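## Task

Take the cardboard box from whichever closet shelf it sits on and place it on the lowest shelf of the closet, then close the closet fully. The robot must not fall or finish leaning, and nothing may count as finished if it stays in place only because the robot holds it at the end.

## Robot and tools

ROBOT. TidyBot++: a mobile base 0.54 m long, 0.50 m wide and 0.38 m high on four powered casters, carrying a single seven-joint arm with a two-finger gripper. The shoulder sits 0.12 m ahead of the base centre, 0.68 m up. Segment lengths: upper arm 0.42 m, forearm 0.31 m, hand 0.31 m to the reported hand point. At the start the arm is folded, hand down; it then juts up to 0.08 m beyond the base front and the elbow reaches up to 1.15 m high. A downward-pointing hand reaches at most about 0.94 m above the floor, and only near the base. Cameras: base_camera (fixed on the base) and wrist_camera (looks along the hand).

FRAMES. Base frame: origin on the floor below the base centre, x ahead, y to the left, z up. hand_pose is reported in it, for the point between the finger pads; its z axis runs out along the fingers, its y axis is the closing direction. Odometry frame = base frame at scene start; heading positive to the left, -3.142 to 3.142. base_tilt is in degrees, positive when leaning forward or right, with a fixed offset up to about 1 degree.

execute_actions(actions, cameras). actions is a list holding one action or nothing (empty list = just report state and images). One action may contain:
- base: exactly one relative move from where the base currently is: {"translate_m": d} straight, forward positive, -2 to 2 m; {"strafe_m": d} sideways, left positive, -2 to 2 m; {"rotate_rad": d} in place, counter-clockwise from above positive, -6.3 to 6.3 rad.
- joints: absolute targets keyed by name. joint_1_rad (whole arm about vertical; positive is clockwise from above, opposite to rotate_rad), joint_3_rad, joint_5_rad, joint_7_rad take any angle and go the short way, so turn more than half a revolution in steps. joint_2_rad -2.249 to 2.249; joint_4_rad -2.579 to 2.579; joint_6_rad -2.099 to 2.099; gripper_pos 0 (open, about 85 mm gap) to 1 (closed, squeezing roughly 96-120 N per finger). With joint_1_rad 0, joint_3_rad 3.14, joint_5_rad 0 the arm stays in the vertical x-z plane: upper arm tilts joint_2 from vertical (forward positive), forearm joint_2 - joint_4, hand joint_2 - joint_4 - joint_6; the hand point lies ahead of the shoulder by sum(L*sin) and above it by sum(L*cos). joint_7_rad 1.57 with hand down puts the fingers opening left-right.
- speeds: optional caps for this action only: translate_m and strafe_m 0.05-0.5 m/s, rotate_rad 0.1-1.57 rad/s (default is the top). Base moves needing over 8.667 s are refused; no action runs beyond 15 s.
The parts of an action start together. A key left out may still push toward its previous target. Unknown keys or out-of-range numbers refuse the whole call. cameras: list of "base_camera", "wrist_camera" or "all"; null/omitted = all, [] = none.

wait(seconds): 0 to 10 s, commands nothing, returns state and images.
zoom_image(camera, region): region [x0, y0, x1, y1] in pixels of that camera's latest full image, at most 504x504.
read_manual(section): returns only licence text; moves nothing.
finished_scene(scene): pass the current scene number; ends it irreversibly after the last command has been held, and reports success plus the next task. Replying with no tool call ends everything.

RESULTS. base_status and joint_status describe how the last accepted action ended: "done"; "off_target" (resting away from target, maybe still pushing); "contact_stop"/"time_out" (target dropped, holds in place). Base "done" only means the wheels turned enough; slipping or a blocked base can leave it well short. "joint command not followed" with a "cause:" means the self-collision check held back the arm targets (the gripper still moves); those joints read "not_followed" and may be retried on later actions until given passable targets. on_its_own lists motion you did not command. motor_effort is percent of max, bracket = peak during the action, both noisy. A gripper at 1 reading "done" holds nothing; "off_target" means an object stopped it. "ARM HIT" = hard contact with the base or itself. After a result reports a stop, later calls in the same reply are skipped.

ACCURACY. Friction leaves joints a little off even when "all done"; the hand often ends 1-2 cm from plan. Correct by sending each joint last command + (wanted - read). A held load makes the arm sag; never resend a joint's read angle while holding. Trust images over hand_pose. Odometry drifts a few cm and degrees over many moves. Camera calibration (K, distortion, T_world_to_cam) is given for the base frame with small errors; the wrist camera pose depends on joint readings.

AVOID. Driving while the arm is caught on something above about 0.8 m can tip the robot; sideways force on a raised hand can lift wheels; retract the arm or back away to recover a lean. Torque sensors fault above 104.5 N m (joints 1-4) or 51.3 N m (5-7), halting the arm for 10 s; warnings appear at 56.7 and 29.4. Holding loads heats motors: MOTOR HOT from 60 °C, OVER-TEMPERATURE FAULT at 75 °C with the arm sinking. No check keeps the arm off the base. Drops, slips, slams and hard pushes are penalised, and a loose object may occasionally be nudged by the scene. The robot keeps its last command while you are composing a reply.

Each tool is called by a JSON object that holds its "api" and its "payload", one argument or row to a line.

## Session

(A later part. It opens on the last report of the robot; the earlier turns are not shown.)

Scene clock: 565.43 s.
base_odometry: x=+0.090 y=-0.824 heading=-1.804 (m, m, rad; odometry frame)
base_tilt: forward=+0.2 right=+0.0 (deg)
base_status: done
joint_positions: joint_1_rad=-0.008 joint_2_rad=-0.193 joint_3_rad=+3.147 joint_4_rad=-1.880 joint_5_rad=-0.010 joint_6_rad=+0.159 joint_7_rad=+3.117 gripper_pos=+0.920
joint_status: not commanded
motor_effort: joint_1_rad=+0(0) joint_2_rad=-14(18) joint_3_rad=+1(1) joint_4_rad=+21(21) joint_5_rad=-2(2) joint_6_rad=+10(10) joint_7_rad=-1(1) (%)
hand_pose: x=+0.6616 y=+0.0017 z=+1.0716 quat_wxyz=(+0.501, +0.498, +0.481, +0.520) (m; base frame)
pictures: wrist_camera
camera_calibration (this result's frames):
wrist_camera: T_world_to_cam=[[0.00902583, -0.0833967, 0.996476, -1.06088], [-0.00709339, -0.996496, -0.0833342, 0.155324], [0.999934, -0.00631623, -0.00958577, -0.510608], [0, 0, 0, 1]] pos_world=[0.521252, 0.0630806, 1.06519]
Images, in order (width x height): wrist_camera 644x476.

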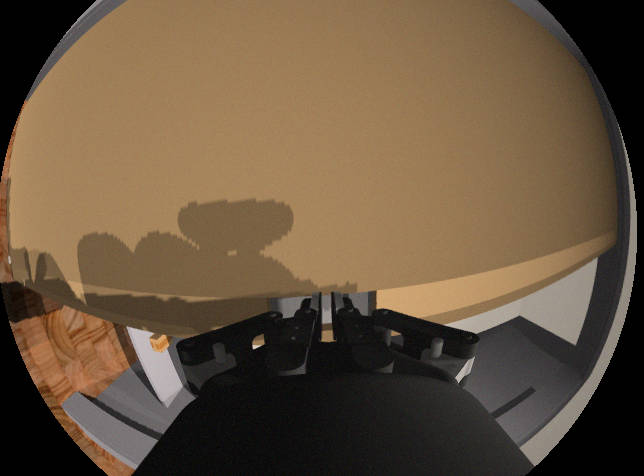

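{"api": "execute_actions", "payload": {
  "actions": [
    {"base":{"strafe_m":-0.018},"speeds":{"strafe_m":0.08}}
  ],
  "cameras": []
}}

{"api": "execute_actions", "payload": {
  "actions": [
    {"base":{"translate_m":0.03},"speeds":{"translate_m":0.08}}
  ],
  "cameras": ["wrist_camera"]
}}

{"api": "zoom_image", "payload": {
  "camera": "wrist_camera",
  "region": [220, 200, 440, 360]
}}

Scene clock: 577.70 s.
base_odometry: x=+0.073 y=-0.820 heading=-1.804 (m, m, rad; odometry frame)
base_tilt: forward=+0.2 right=+0.0 (deg)
base_status: done
joint_positions: joint_1_rad=-0.006 joint_2_rad=-0.193 joint_3_rad=+3.147 joint_4_rad=-1.880 joint_5_rad=-0.010 joint_6_rad=+0.159 joint_7_rad=+3.117 gripper_pos=+0.920
joint_status: not commanded
motor_effort: joint_1_rad=+1(1) joint_2_rad=-14(15) joint_3_rad=+1(3) joint_4_rad=+21(22) joint_5_rad=-1(1) joint_6_rad=+10(10) joint_7_rad=+0(0) (%)
hand_pose: x=+0.6616 y=+0.0009 z=+1.0715 quat_wxyz=(+0.502, +0.498, +0.480, +0.519) (m; base frame)
pictures: none
No camera images: the call's "cameras" was empty. Leave "cameras" out to get every camera's image.

Scene clock: 578.67 s.
base_odometry: x=+0.065 y=-0.849 heading=-1.804 (m, m, rad; odometry frame)
base_tilt: forward=+0.2 right=+0.0 (deg)
base_status: done
joint_positions: joint_1_rad=-0.006 joint_2_rad=-0.209 joint_3_rad=+3.146 joint_4_rad=-1.890 joint_5_rad=-0.010 joint_6_rad=+0.153 joint_7_rad=+3.117 gripper_pos=+0.920
joint_status: not commanded
motor_effort: joint_1_rad=+1(3) joint_2_rad=-13(16) joint_3_rad=+1(4) joint_4_rad=+21(27) joint_5_rad=-1(1) joint_6_rad=+10(13) joint_7_rad=+0(1) (%)
hand_pose: x=+0.6551 y=+0.0016 z=+1.0720 quat_wxyz=(+0.501, +0.498, +0.481, +0.520) (m; base frame)
pictures: wrist_camera
camera_calibration (this result's frames):
wrist_camera: T_world_to_cam=[[0.00915974, -0.0832377, 0.996488, -1.0614], [-0.00724929, -0.996509, -0.0831728, 0.155205], [0.999932, -0.00646199, -0.00973118, -0.503929], [0, 0, 0, 1]] pos_world=[0.514741, 0.0630581, 1.06568]
Images, in order (width x height): wrist_camera 644x476.

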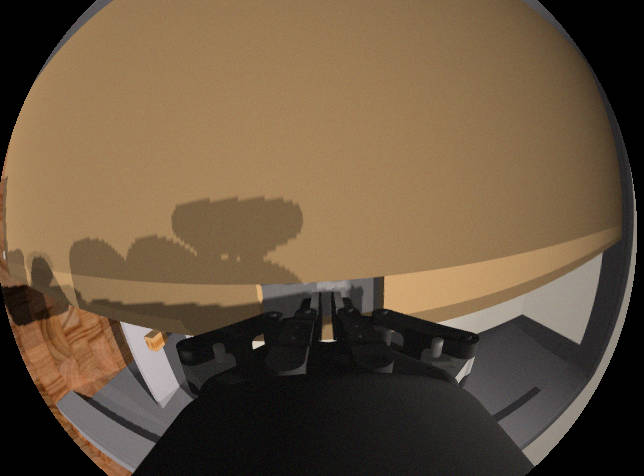

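Region (220, 200, 440, 360) of wrist_camera's 644x476 image, scaled by 2.291; it fills the top 367 rows of this view, and the rest is white.

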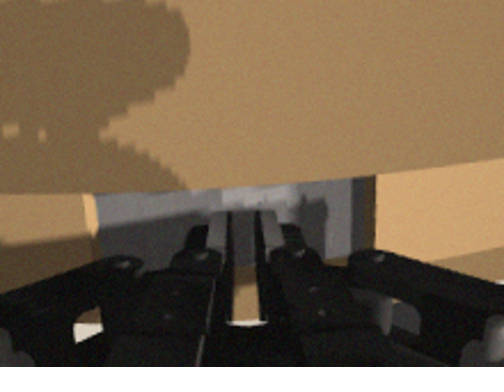

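{"api": "execute_actions", "payload": {
  "actions": [
    {"base":{"strafe_m":0.01},"speeds":{"strafe_m":0.05}}
  ],
  "cameras": ["wrist_camera"]
}}

{"api": "zoom_image", "payload": {
  "camera": "wrist_camera",
  "region": [220, 200, 440, 360]
}}

Scene clock: 590.10 s.
base_odometry: x=+0.075 y=-0.851 heading=-1.804 (m, m, rad; odometry frame)
base_tilt: forward=+0.2 right=+0.0 (deg)
base_status: done
joint_positions: joint_1_rad=-0.006 joint_2_rad=-0.209 joint_3_rad=+3.145 joint_4_rad=-1.890 joint_5_rad=-0.010 joint_6_rad=+0.153 joint_7_rad=+3.117 gripper_pos=+0.920
joint_status: not commanded
motor_effort: joint_1_rad=+0(3) joint_2_rad=-13(15) joint_3_rad=+0(3) joint_4_rad=+21(22) joint_5_rad=-1(1) joint_6_rad=+9(10) joint_7_rad=-1(1) (%)
hand_pose: x=+0.6551 y=+0.0021 z=+1.0720 quat_wxyz=(+0.501, +0.497, +0.481, +0.520) (m; base frame)
pictures: wrist_camera
camera_calibration (this result's frames):
wrist_camera: T_world_to_cam=[[0.00924138, -0.0830373, 0.996504, -1.06142], [-0.00645939, -0.99653, -0.0829796, 0.154979], [0.999936, -0.00566996, -0.00974568, -0.503902], [0, 0, 0, 1]] pos_world=[0.51468, 0.0634465, 1.06566]
Images, in order (width x height): wrist_camera 644x476.

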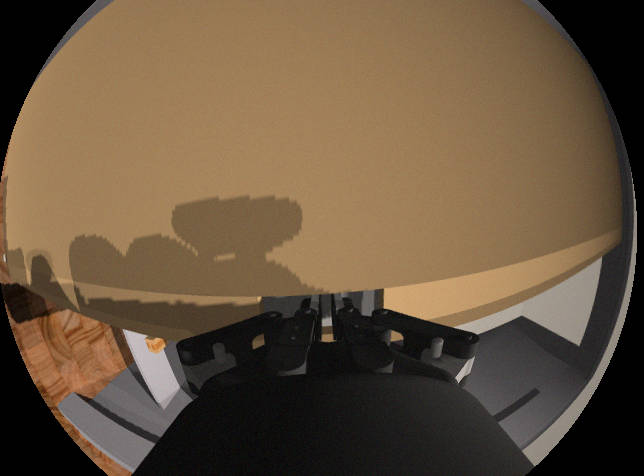

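Region (220, 200, 440, 360) of wrist_camera's 644x476 image, scaled by 2.291; it fills the top 367 rows of this view, and the rest is white.

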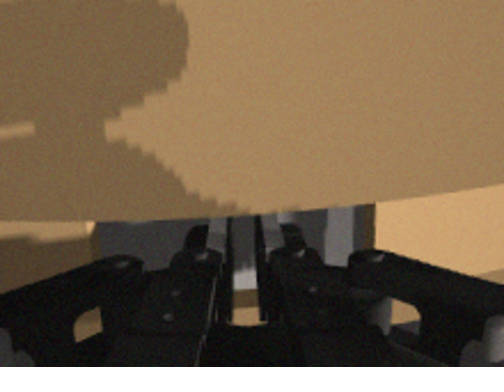

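{"api": "execute_actions", "payload": {
  "actions": [
    {"base":{"strafe_m":-0.004},"speeds":{"strafe_m":0.05}}
  ],
  "cameras": []
}}

{"api": "execute_actions", "payload": {
  "actions": [
    {"base":{"translate_m":0.012},"speeds":{"translate_m":0.05}}
  ],
  "cameras": ["wrist_camera"]
}}

{"api": "zoom_image", "payload": {
  "camera": "wrist_camera",
  "region": [220, 200, 440, 360]
}}

Scene clock: 597.00 s.
base_odometry: x=+0.071 y=-0.850 heading=-1.804 (m, m, rad; odometry frame)
base_tilt: forward=+0.2 right=+0.0 (deg)
base_status: done
joint_positions: joint_1_rad=-0.006 joint_2_rad=-0.209 joint_3_rad=+3.141 joint_4_rad=-1.890 joint_5_rad=-0.010 joint_6_rad=+0.153 joint_7_rad=+3.117 gripper_pos=+0.920
joint_status: not commanded
motor_effort: joint_1_rad=+1(4) joint_2_rad=-13(14) joint_3_rad=+1(5) joint_4_rad=+21(22) joint_5_rad=+0(1) joint_6_rad=+9(10) joint_7_rad=-1(1) (%)
hand_pose: x=+0.6552 y=+0.0042 z=+1.0718 quat_wxyz=(+0.500, +0.497, +0.482, +0.520) (m; base frame)
pictures: none
No camera images: the call's "cameras" was empty. Leave "cameras" out to get every camera's image.

Scene clock: 597.67 s.
base_odometry: x=+0.069 y=-0.862 heading=-1.804 (m, m, rad; odometry frame)
base_tilt: forward=+0.2 right=+0.0 (deg)
base_status: done
joint_positions: joint_1_rad=-0.005 joint_2_rad=-0.237 joint_3_rad=+3.141 joint_4_rad=-1.908 joint_5_rad=-0.010 joint_6_rad=+0.141 joint_7_rad=+3.117 gripper_pos=+0.920
joint_status: not commanded
motor_effort: joint_1_rad=+0(2) joint_2_rad=-7(13) joint_3_rad=+0(1) joint_4_rad=+23(26) joint_5_rad=-1(1) joint_6_rad=+11(13) joint_7_rad=-1(1) (%)
hand_pose: x=+0.6441 y=+0.0039 z=+1.0716 quat_wxyz=(+0.500, +0.497, +0.482, +0.520) (m; base frame)
pictures: wrist_camera
camera_calibration (this result's frames):
wrist_camera: T_world_to_cam=[[0.0119007, -0.0822488, 0.996541, -1.06256], [-0.00384899, -0.996608, -0.0822084, 0.154085], [0.999922, -0.00285734, -0.0121769, -0.490347], [0, 0, 0, 1]] pos_world=[0.503547, 0.0647671, 1.06558]
Images, in order (width x height): wrist_camera 644x476.

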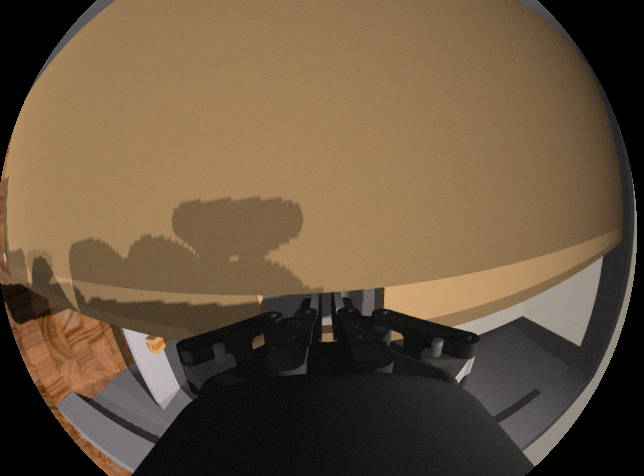

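Region (220, 200, 440, 360) of wrist_camera's 644x476 image, scaled by 2.291; it fills the top 367 rows of this view, and the rest is white.

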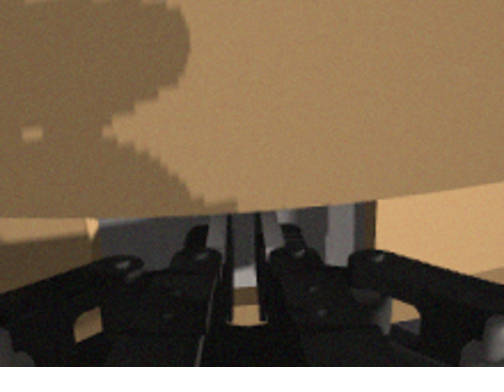

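{"api": "execute_actions", "payload": {
  "actions": [
    {"base":{"strafe_m":-0.12},"speeds":{"strafe_m":0.08}}
  ]
}}

Scene clock: 604.73 s.
base_odometry: x=-0.048 y=-0.834 heading=-1.804 (m, m, rad; odometry frame)
base_tilt: forward=+0.2 right=+0.0 (deg)
base_status: done
joint_positions: joint_1_rad=-0.017 joint_2_rad=-0.224 joint_3_rad=+3.124 joint_4_rad=-1.907 joint_5_rad=-0.010 joint_6_rad=+0.141 joint_7_rad=+3.117 gripper_pos=+0.920
joint_status: not commanded
motor_effort: joint_1_rad=+2(8) joint_2_rad=-12(13) joint_3_rad=+3(10) joint_4_rad=+21(23) joint_5_rad=-1(2) joint_6_rad=+9(10) joint_7_rad=-1(1) (%)
hand_pose: x=+0.6486 y=+0.0209 z=+1.0659 quat_wxyz=(+0.491, +0.492, +0.493, +0.523) (m; base frame)
pictures: base_camera, wrist_camera
camera_calibration (this result's frames):
wrist_camera: T_world_to_cam=[[0.0252429, -0.0776132, 0.996664, -1.06436], [0.0245285, -0.996633, -0.078232, 0.148014], [0.99938, 0.0264214, -0.0232542, -0.483254], [0, 0, 0, 1]] pos_world=[0.506191, 0.0776754, 1.06115]
Images, in order (width x height): base_camera 644x364, wrist_camera 644x476.

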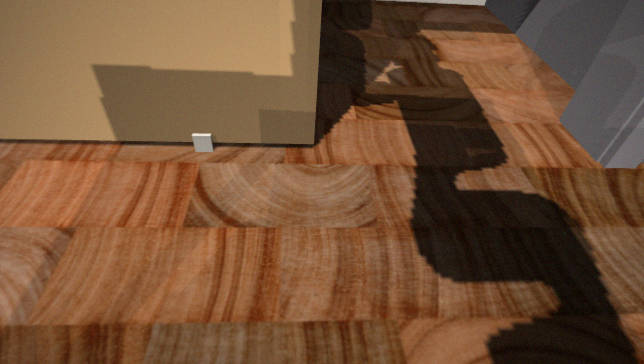

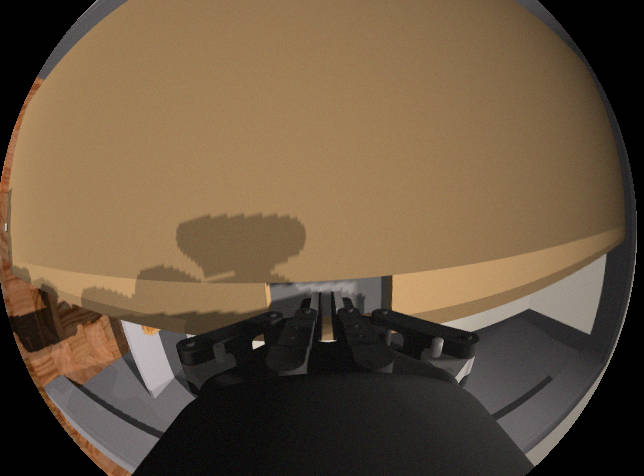

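{"api": "execute_actions", "payload": {
  "actions": [
    {"base":{"strafe_m":-0.18},"speeds":{"strafe_m":0.1}}
  ]
}}

Scene clock: 609.93 s.
base_odometry: x=-0.223 y=-0.793 heading=-1.804 (m, m, rad; odometry frame)
base_tilt: forward=+0.2 right=+0.0 (deg)
base_status: done
joint_positions: joint_1_rad=-0.020 joint_2_rad=-0.220 joint_3_rad=+3.120 joint_4_rad=-1.907 joint_5_rad=-0.010 joint_6_rad=+0.141 joint_7_rad=+3.117 gripper_pos=+0.920
joint_status: not commanded
motor_effort: joint_1_rad=+2(9) joint_2_rad=-13(14) joint_3_rad=+2(11) joint_4_rad=+21(21) joint_5_rad=-1(2) joint_6_rad=+10(10) joint_7_rad=-1(1) (%)
hand_pose: x=+0.6498 y=+0.0246 z=+1.0640 quat_wxyz=(+0.488, +0.491, +0.496, +0.524) (m; base frame)
pictures: base_camera, wrist_camera
camera_calibration (this result's frames):
wrist_camera: T_world_to_cam=[[0.0292113, -0.0766287, 0.996632, -1.06481], [0.0305619, -0.996523, -0.077516, 0.146809], [0.999106, 0.0327233, -0.0267678, -0.480833], [0, 0, 0, 1]] pos_world=[0.507021, 0.0804374, 1.05973]
Images, in order (width x height): base_camera 644x364, wrist_camera 644x476.

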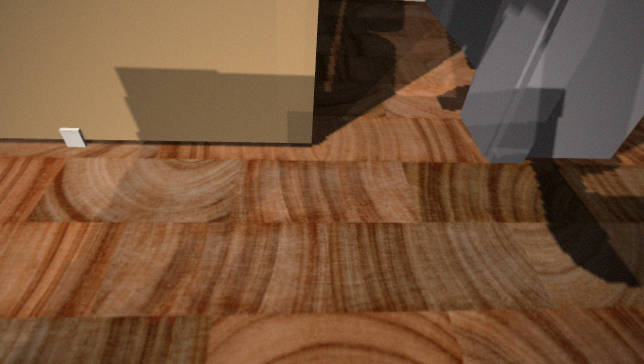

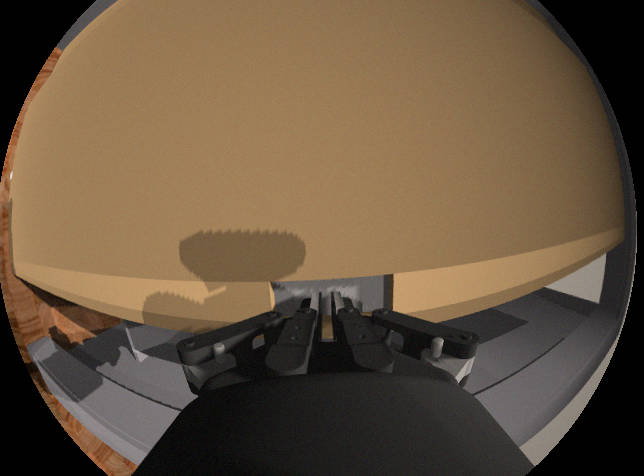

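{"api": "execute_actions", "payload": {
  "actions": [
    {"base":{"translate_m":0.006},"speeds":{"translate_m":0.05}}
  ],
  "cameras": []
}}

{"api": "execute_actions", "payload": {
  "actions": [
    {"base":{"strafe_m":-0.15},"speeds":{"strafe_m":0.1}}
  ]
}}

Scene clock: 615.17 s.
base_odometry: x=-0.225 y=-0.799 heading=-1.804 (m, m, rad; odometry frame)
base_tilt: forward=+0.2 right=+0.0 (deg)
base_status: done
joint_positions: joint_1_rad=-0.021 joint_2_rad=-0.220 joint_3_rad=+3.120 joint_4_rad=-1.907 joint_5_rad=-0.010 joint_6_rad=+0.141 joint_7_rad=+3.117 gripper_pos=+0.920
joint_status: not commanded
motor_effort: joint_1_rad=+4(6) joint_2_rad=-12(16) joint_3_rad=+5(7) joint_4_rad=+19(24) joint_5_rad=-2(2) joint_6_rad=+9(12) joint_7_rad=+0(1) (%)
hand_pose: x=+0.6499 y=+0.0248 z=+1.0637 quat_wxyz=(+0.488, +0.491, +0.496, +0.524) (m; base frame)
pictures: none
No camera images: the call's "cameras" was empty. Leave "cameras" out to get every camera's image.

Scene clock: 617.30 s.
base_odometry: x=-0.371 y=-0.764 heading=-1.804 (m, m, rad; odometry frame)
base_tilt: forward=+0.3 right=+0.1 (deg)
base_status: done
joint_positions: joint_1_rad=-0.020 joint_2_rad=-0.218 joint_3_rad=+3.121 joint_4_rad=-1.907 joint_5_rad=-0.010 joint_6_rad=+0.141 joint_7_rad=+3.117 gripper_pos=+0.920
joint_status: not commanded
motor_effort: joint_1_rad=+2(9) joint_2_rad=-14(13) joint_3_rad=+3(11) joint_4_rad=+21(21) joint_5_rad=-1(2) joint_6_rad=+10(10) joint_7_rad=+0(1) (%)
hand_pose: x=+0.6505 y=+0.0243 z=+1.0629 quat_wxyz=(+0.488, +0.492, +0.496, +0.523) (m; base frame)
pictures: base_camera, wrist_camera
camera_calibration (this result's frames):
wrist_camera: T_world_to_cam=[[0.0312985, -0.0766651, 0.996566, -1.06503], [0.0298714, -0.996537, -0.0776011, 0.146949], [0.999064, 0.0321976, -0.0289, -0.479322], [0, 0, 0, 1]] pos_world=[0.507818, 0.0802227, 1.05892]
Images, in order (width x height): base_camera 644x364, wrist_camera 644x476.

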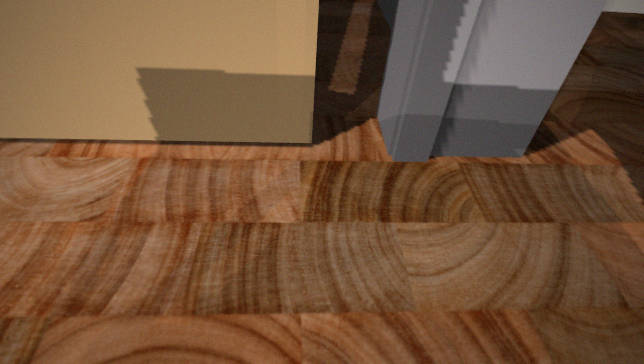

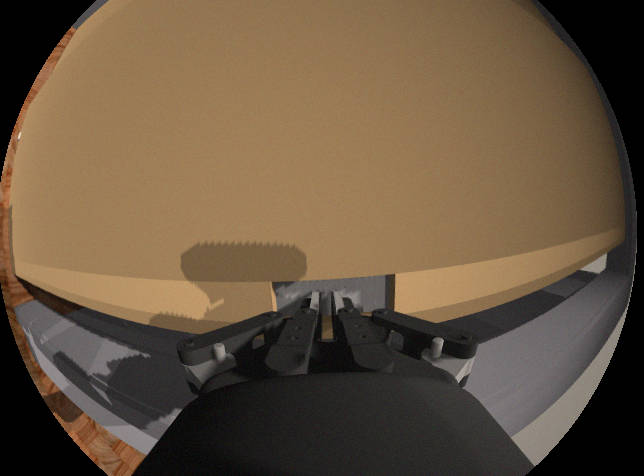

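{"api": "execute_actions", "payload": {
  "actions": [
    {"base":{"strafe_m":-0.085},"speeds":{"strafe_m":0.07}}
  ]
}}

Scene clock: 624.57 s.
base_odometry: x=-0.453 y=-0.745 heading=-1.803 (m, m, rad; odometry frame)
base_tilt: forward=+0.2 right=+0.0 (deg)
base_status: done
joint_positions: joint_1_rad=-0.024 joint_2_rad=-0.218 joint_3_rad=+3.116 joint_4_rad=-1.907 joint_5_rad=-0.010 joint_6_rad=+0.141 joint_7_rad=+3.117 gripper_pos=+0.920
joint_status: not commanded
motor_effort: joint_1_rad=+3(9) joint_2_rad=-14(14) joint_3_rad=+4(11) joint_4_rad=+21(21) joint_5_rad=-1(2) joint_6_rad=+10(10) joint_7_rad=-1(0) (%)
hand_pose: x=+0.6505 y=+0.0291 z=+1.0626 quat_wxyz=(+0.486, +0.490, +0.499, +0.525) (m; base frame)
pictures: base_camera, wrist_camera
camera_calibration (this result's frames):
wrist_camera: T_world_to_cam=[[0.0324776, -0.0754197, 0.996623, -1.06519], [0.0381796, -0.996327, -0.0766415, 0.145306], [0.998743, 0.0405398, -0.0294789, -0.478838], [0, 0, 0, 1]] pos_world=[0.507284, 0.0838477, 1.05862]
Images, in order (width x height): base_camera 644x364, wrist_camera 644x476.

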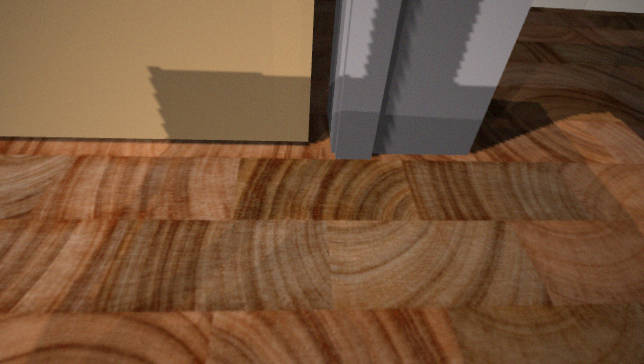

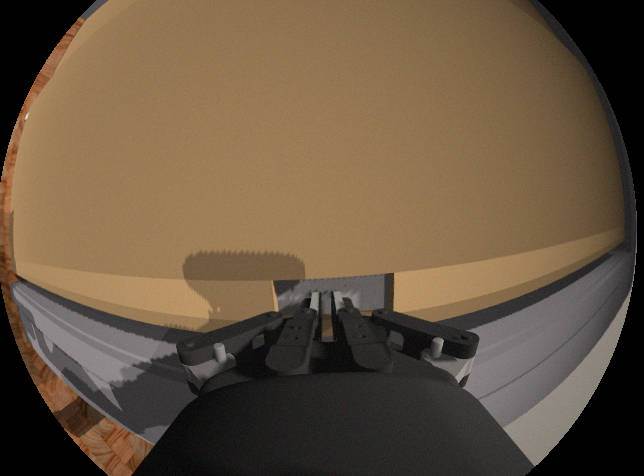

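{"api": "execute_actions", "payload": {
  "actions": [
    {"base":{"strafe_m":-0.04},"speeds":{"strafe_m":0.06}}
  ]
}}

Scene clock: 627.87 s.
base_odometry: x=-0.492 y=-0.736 heading=-1.803 (m, m, rad; odometry frame)
base_tilt: forward=+0.2 right=+0.0 (deg)
base_status: done
joint_positions: joint_1_rad=-0.029 joint_2_rad=-0.217 joint_3_rad=+3.112 joint_4_rad=-1.907 joint_5_rad=-0.010 joint_6_rad=+0.141 joint_7_rad=+3.117 gripper_pos=+0.920
joint_status: not commanded
motor_effort: joint_1_rad=+4(9) joint_2_rad=-14(14) joint_3_rad=+5(12) joint_4_rad=+21(21) joint_5_rad=-1(2) joint_6_rad=+10(10) joint_7_rad=+0(1) (%)
hand_pose: x=+0.6502 y=+0.0340 z=+1.0625 quat_wxyz=(+0.484, +0.487, +0.501, +0.526) (m; base frame)
pictures: base_camera, wrist_camera
camera_calibration (this result's frames):
wrist_camera: T_world_to_cam=[[0.0332281, -0.0742319, 0.996687, -1.06531], [0.0465496, -0.996041, -0.0757356, 0.143692], [0.998363, 0.048912, -0.0296411, -0.478635], [0, 0, 0, 1]] pos_world=[0.506561, 0.0874539, 1.05848]
Images, in order (width x height): base_camera 644x364, wrist_camera 644x476.

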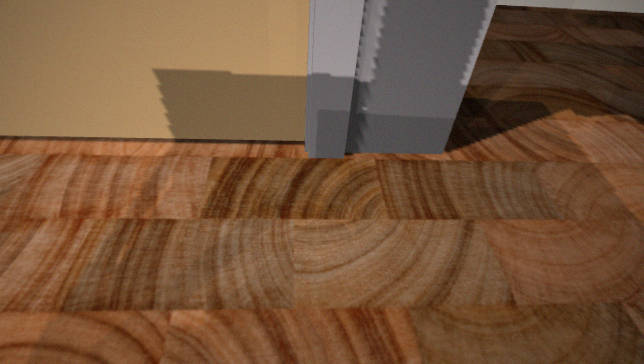

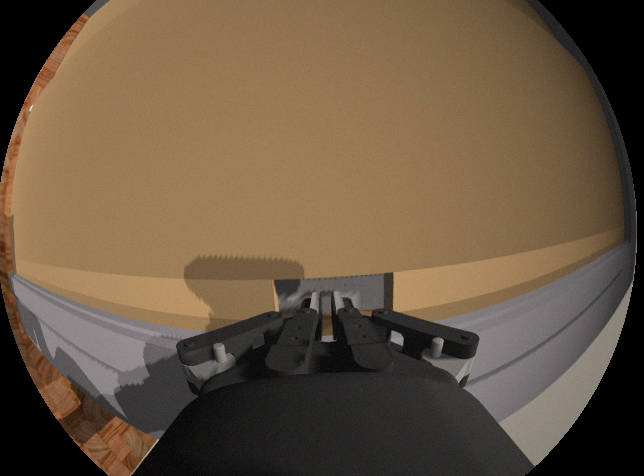

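{"api": "execute_actions", "payload": {
  "actions": [
    {"base":{"strafe_m":-0.03},"speeds":{"strafe_m":0.05}}
  ]
}}

Scene clock: 634.03 s.
base_odometry: x=-0.521 y=-0.729 heading=-1.802 (m, m, rad; odometry frame)
base_tilt: forward=+0.2 right=+0.0 (deg)
base_status: done
joint_positions: joint_1_rad=-0.040 joint_2_rad=-0.218 joint_3_rad=+3.097 joint_4_rad=-1.907 joint_5_rad=-0.009 joint_6_rad=+0.141 joint_7_rad=+3.117 gripper_pos=+0.920
joint_status: not commanded
motor_effort: joint_1_rad=+4(19) joint_2_rad=-12(14) joint_3_rad=+6(22) joint_4_rad=+20(22) joint_5_rad=-1(4) joint_6_rad=+9(11) joint_7_rad=-1(1) (%)
hand_pose: x=+0.6486 y=+0.0489 z=+1.0629 quat_wxyz=(+0.478, +0.479, +0.508, +0.532) (m; base frame)
pictures: base_camera, wrist_camera
camera_calibration (this result's frames):
wrist_camera: T_world_to_cam=[[0.0340275, -0.069232, 0.99702, -1.06564], [0.0724326, -0.994804, -0.0715501, 0.137389], [0.996793, 0.0746515, -0.028836, -0.478832], [0, 0, 0, 1]] pos_world=[0.503606, 0.0986446, 1.05849]
Images, in order (width x height): base_camera 644x364, wrist_camera 644x476.

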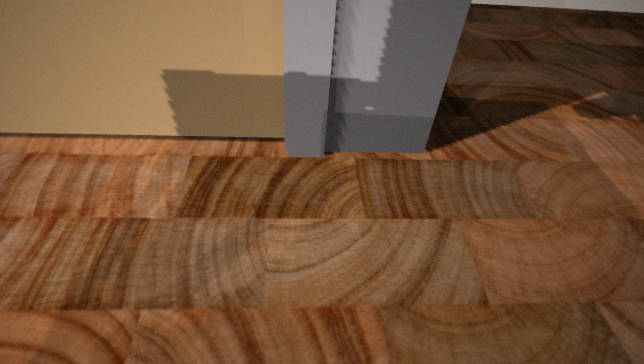

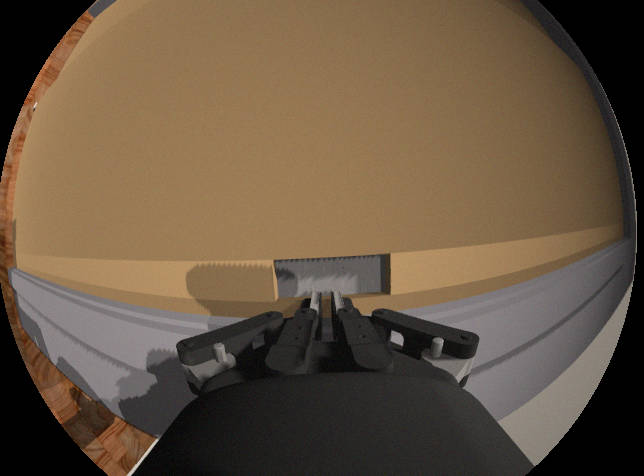

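{"api": "execute_actions", "payload": {
  "actions": [
    {"base":{"translate_m":-0.12},"speeds":{"translate_m":0.1}}
  ]
}}

Scene clock: 642.30 s.
base_odometry: x=-0.494 y=-0.612 heading=-1.802 (m, m, rad; odometry frame)
base_tilt: forward=+0.2 right=+0.0 (deg)
base_status: done
joint_positions: joint_1_rad=-0.011 joint_2_rad=-0.208 joint_3_rad=+3.131 joint_4_rad=-1.907 joint_5_rad=-0.009 joint_6_rad=+0.141 joint_7_rad=+3.117 gripper_pos=+0.920
joint_status: not commanded
motor_effort: joint_1_rad=+0(9) joint_2_rad=-13(16) joint_3_rad=+1(10) joint_4_rad=+21(21) joint_5_rad=-1(3) joint_6_rad=+9(10) joint_7_rad=+0(1) (%)
hand_pose: x=+0.6550 y=+0.0130 z=+1.0575 quat_wxyz=(+0.490, +0.500, +0.494, +0.516) (m; base frame)
pictures: base_camera, wrist_camera
camera_calibration (this result's frames):
wrist_camera: T_world_to_cam=[[0.0400638, -0.0785506, 0.996105, -1.06583], [0.00949804, -0.99683, -0.0789899, 0.149949], [0.999152, 0.0126257, -0.0391907, -0.472446], [0, 0, 0, 1]] pos_world=[0.513323, 0.0717167, 1.05501]
Images, in order (width x height): base_camera 644x364, wrist_camera 644x476.

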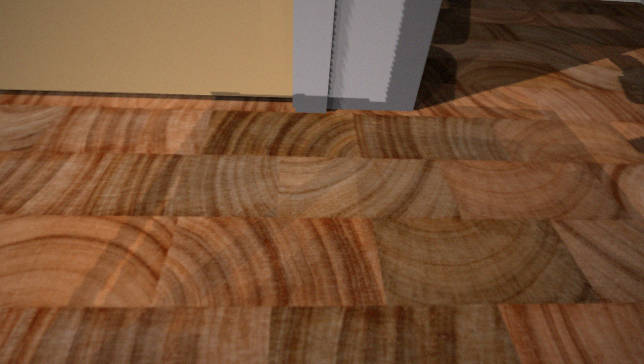

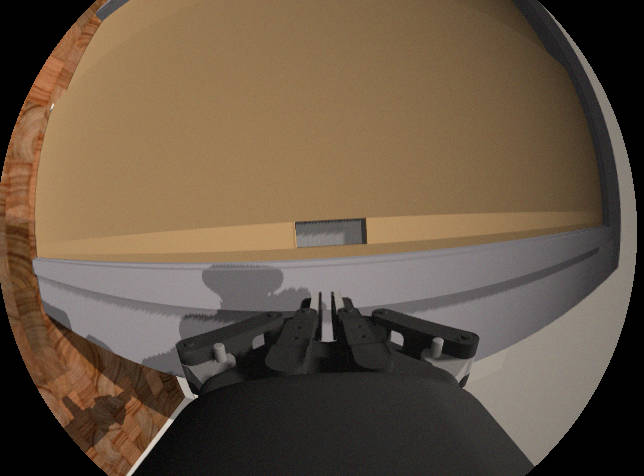

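{"api": "zoom_image", "payload": {
  "camera": "wrist_camera",
  "region": [200, 190, 460, 310]
}}

Region (200, 190, 460, 310) of wrist_camera's 644x476 image, scaled by 1.938; it fills the top 233 rows of this view, and the rest is white.

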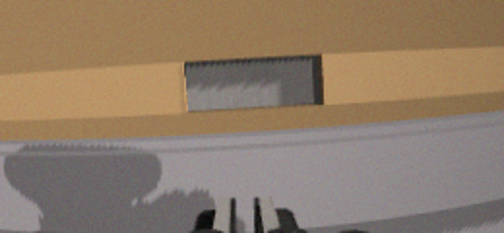

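{"api": "execute_actions", "payload": {
  "actions": [
    {"base":{"strafe_m":0.045},"speeds":{"strafe_m":0.1}}
  ],
  "cameras": ["base_camera"]
}}

{"api": "zoom_image", "payload": {
  "camera": "base_camera",
  "region": [260, 0, 400, 120]
}}

Scene clock: 656.93 s.
base_odometry: x=-0.450 y=-0.622 heading=-1.802 (m, m, rad; odometry frame)
base_tilt: forward=+0.2 right=+0.0 (deg)
base_status: done
joint_positions: joint_1_rad=-0.010 joint_2_rad=-0.208 joint_3_rad=+3.134 joint_4_rad=-1.907 joint_5_rad=-0.009 joint_6_rad=+0.141 joint_7_rad=+3.117 gripper_pos=+0.920
joint_status: not commanded
motor_effort: joint_1_rad=+0(2) joint_2_rad=-14(15) joint_3_rad=+1(3) joint_4_rad=+21(20) joint_5_rad=-1(1) joint_6_rad=+10(10) joint_7_rad=-1(1) (%)
hand_pose: x=+0.6550 y=+0.0110 z=+1.0575 quat_wxyz=(+0.491, +0.501, +0.493, +0.515) (m; base frame)
pictures: base_camera
Images, in order (width x height): base_camera 644x364.

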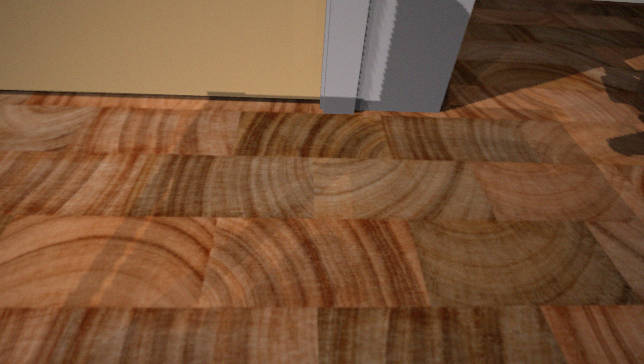

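Region (260, 0, 400, 120) of base_camera's 644x364 image, scaled by 3.600; it fills the top 432 rows of this view, and the rest is white.

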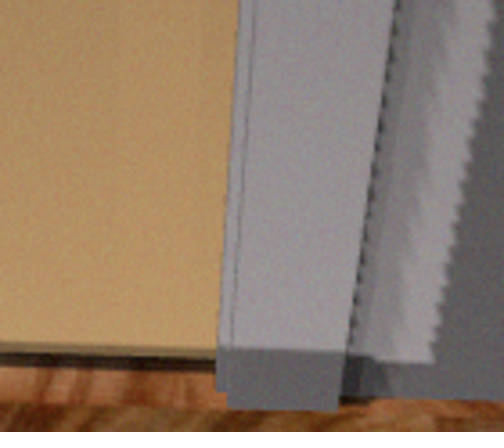

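{"api": "execute_actions", "payload": {
  "actions": [
    {"base":{"strafe_m":0.04},"joints":{"joint_7_rad":1.6}}
  ]
}}

{"api": "zoom_image", "payload": {
  "camera": "base_camera",
  "region": [290, 0, 430, 120]
}}

Scene clock: 663.10 s.
base_odometry: x=-0.411 y=-0.631 heading=-1.802 (m, m, rad; odometry frame)
base_tilt: forward=+0.2 right=+0.0 (deg)
base_status: done
joint_positions: joint_1_rad=-0.009 joint_2_rad=-0.208 joint_3_rad=+3.136 joint_4_rad=-1.907 joint_5_rad=-0.009 joint_6_rad=+0.141 joint_7_rad=+1.613 gripper_pos=+0.920
joint_status: all done
motor_effort: joint_1_rad=+0(2) joint_2_rad=-14(14) joint_3_rad=+1(4) joint_4_rad=+21(20) joint_5_rad=-1(1) joint_6_rad=+10(10) joint_7_rad=-1(1) (%)
hand_pose: x=+0.6551 y=+0.0094 z=+1.0575 quat_wxyz=(+0.007, +0.702, +0.017, +0.712) (m; base frame)
pictures: base_camera, wrist_camera
camera_calibration (this result's frames):
wrist_camera: T_world_to_cam=[[0.0653174, -0.997773, -0.0135222, -0.00638534], [0.00167313, 0.0136607, -0.999905, 1.11583], [0.997863, 0.0652886, 0.00256168, -0.516325], [0, 0, 0, 1]] pos_world=[0.513772, 0.0120961, 1.11696]
Images, in order (width x height): base_camera 644x364, wrist_camera 644x476.

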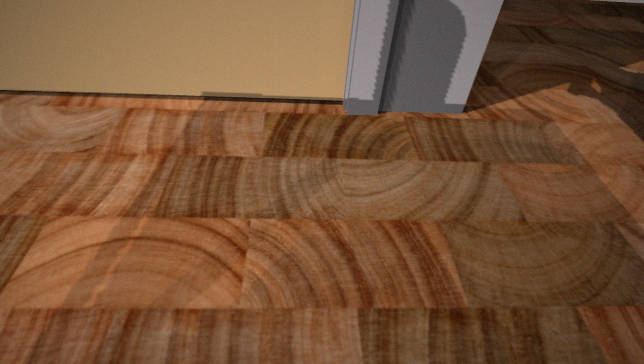

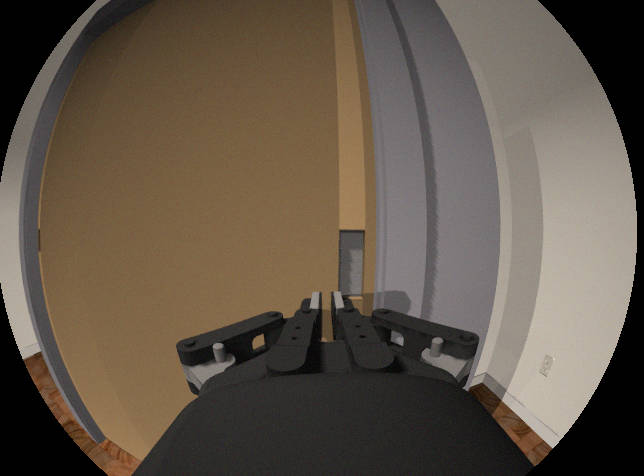

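Region (290, 0, 430, 120) of base_camera's 644x364 image, scaled by 3.600; it fills the top 432 rows of this view, and the rest is white.

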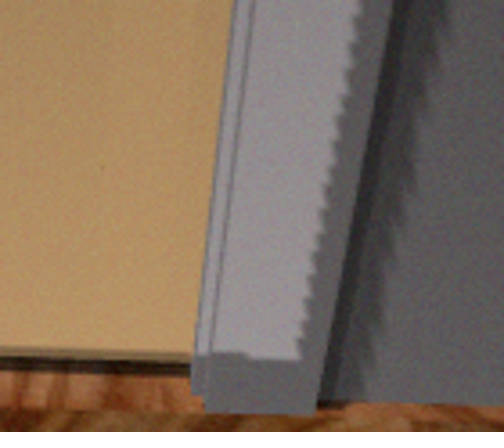

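{"api": "zoom_image", "payload": {
  "camera": "wrist_camera",
  "region": [0, 140, 140, 340]
}}

{"api": "zoom_image", "payload": {
  "camera": "wrist_camera",
  "region": [310, 150, 430, 310]
}}

Region (0, 140, 140, 340) of wrist_camera's 644x476 image, scaled by 2.520; it fills the left 353 columns of this view, and the rest is white.

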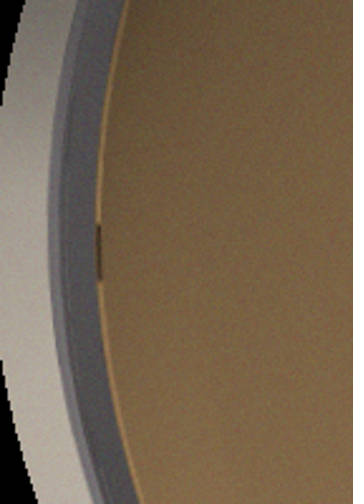

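Region (310, 150, 430, 310) of wrist_camera's 644x476 image, scaled by 3.150; it fills the left 378 columns of this view, and the rest is white.

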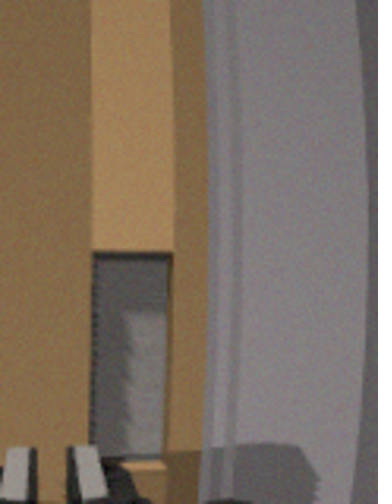

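{"api": "finished_scene", "payload": {
  "scene": 2
}}

The scene is finished: the task was done.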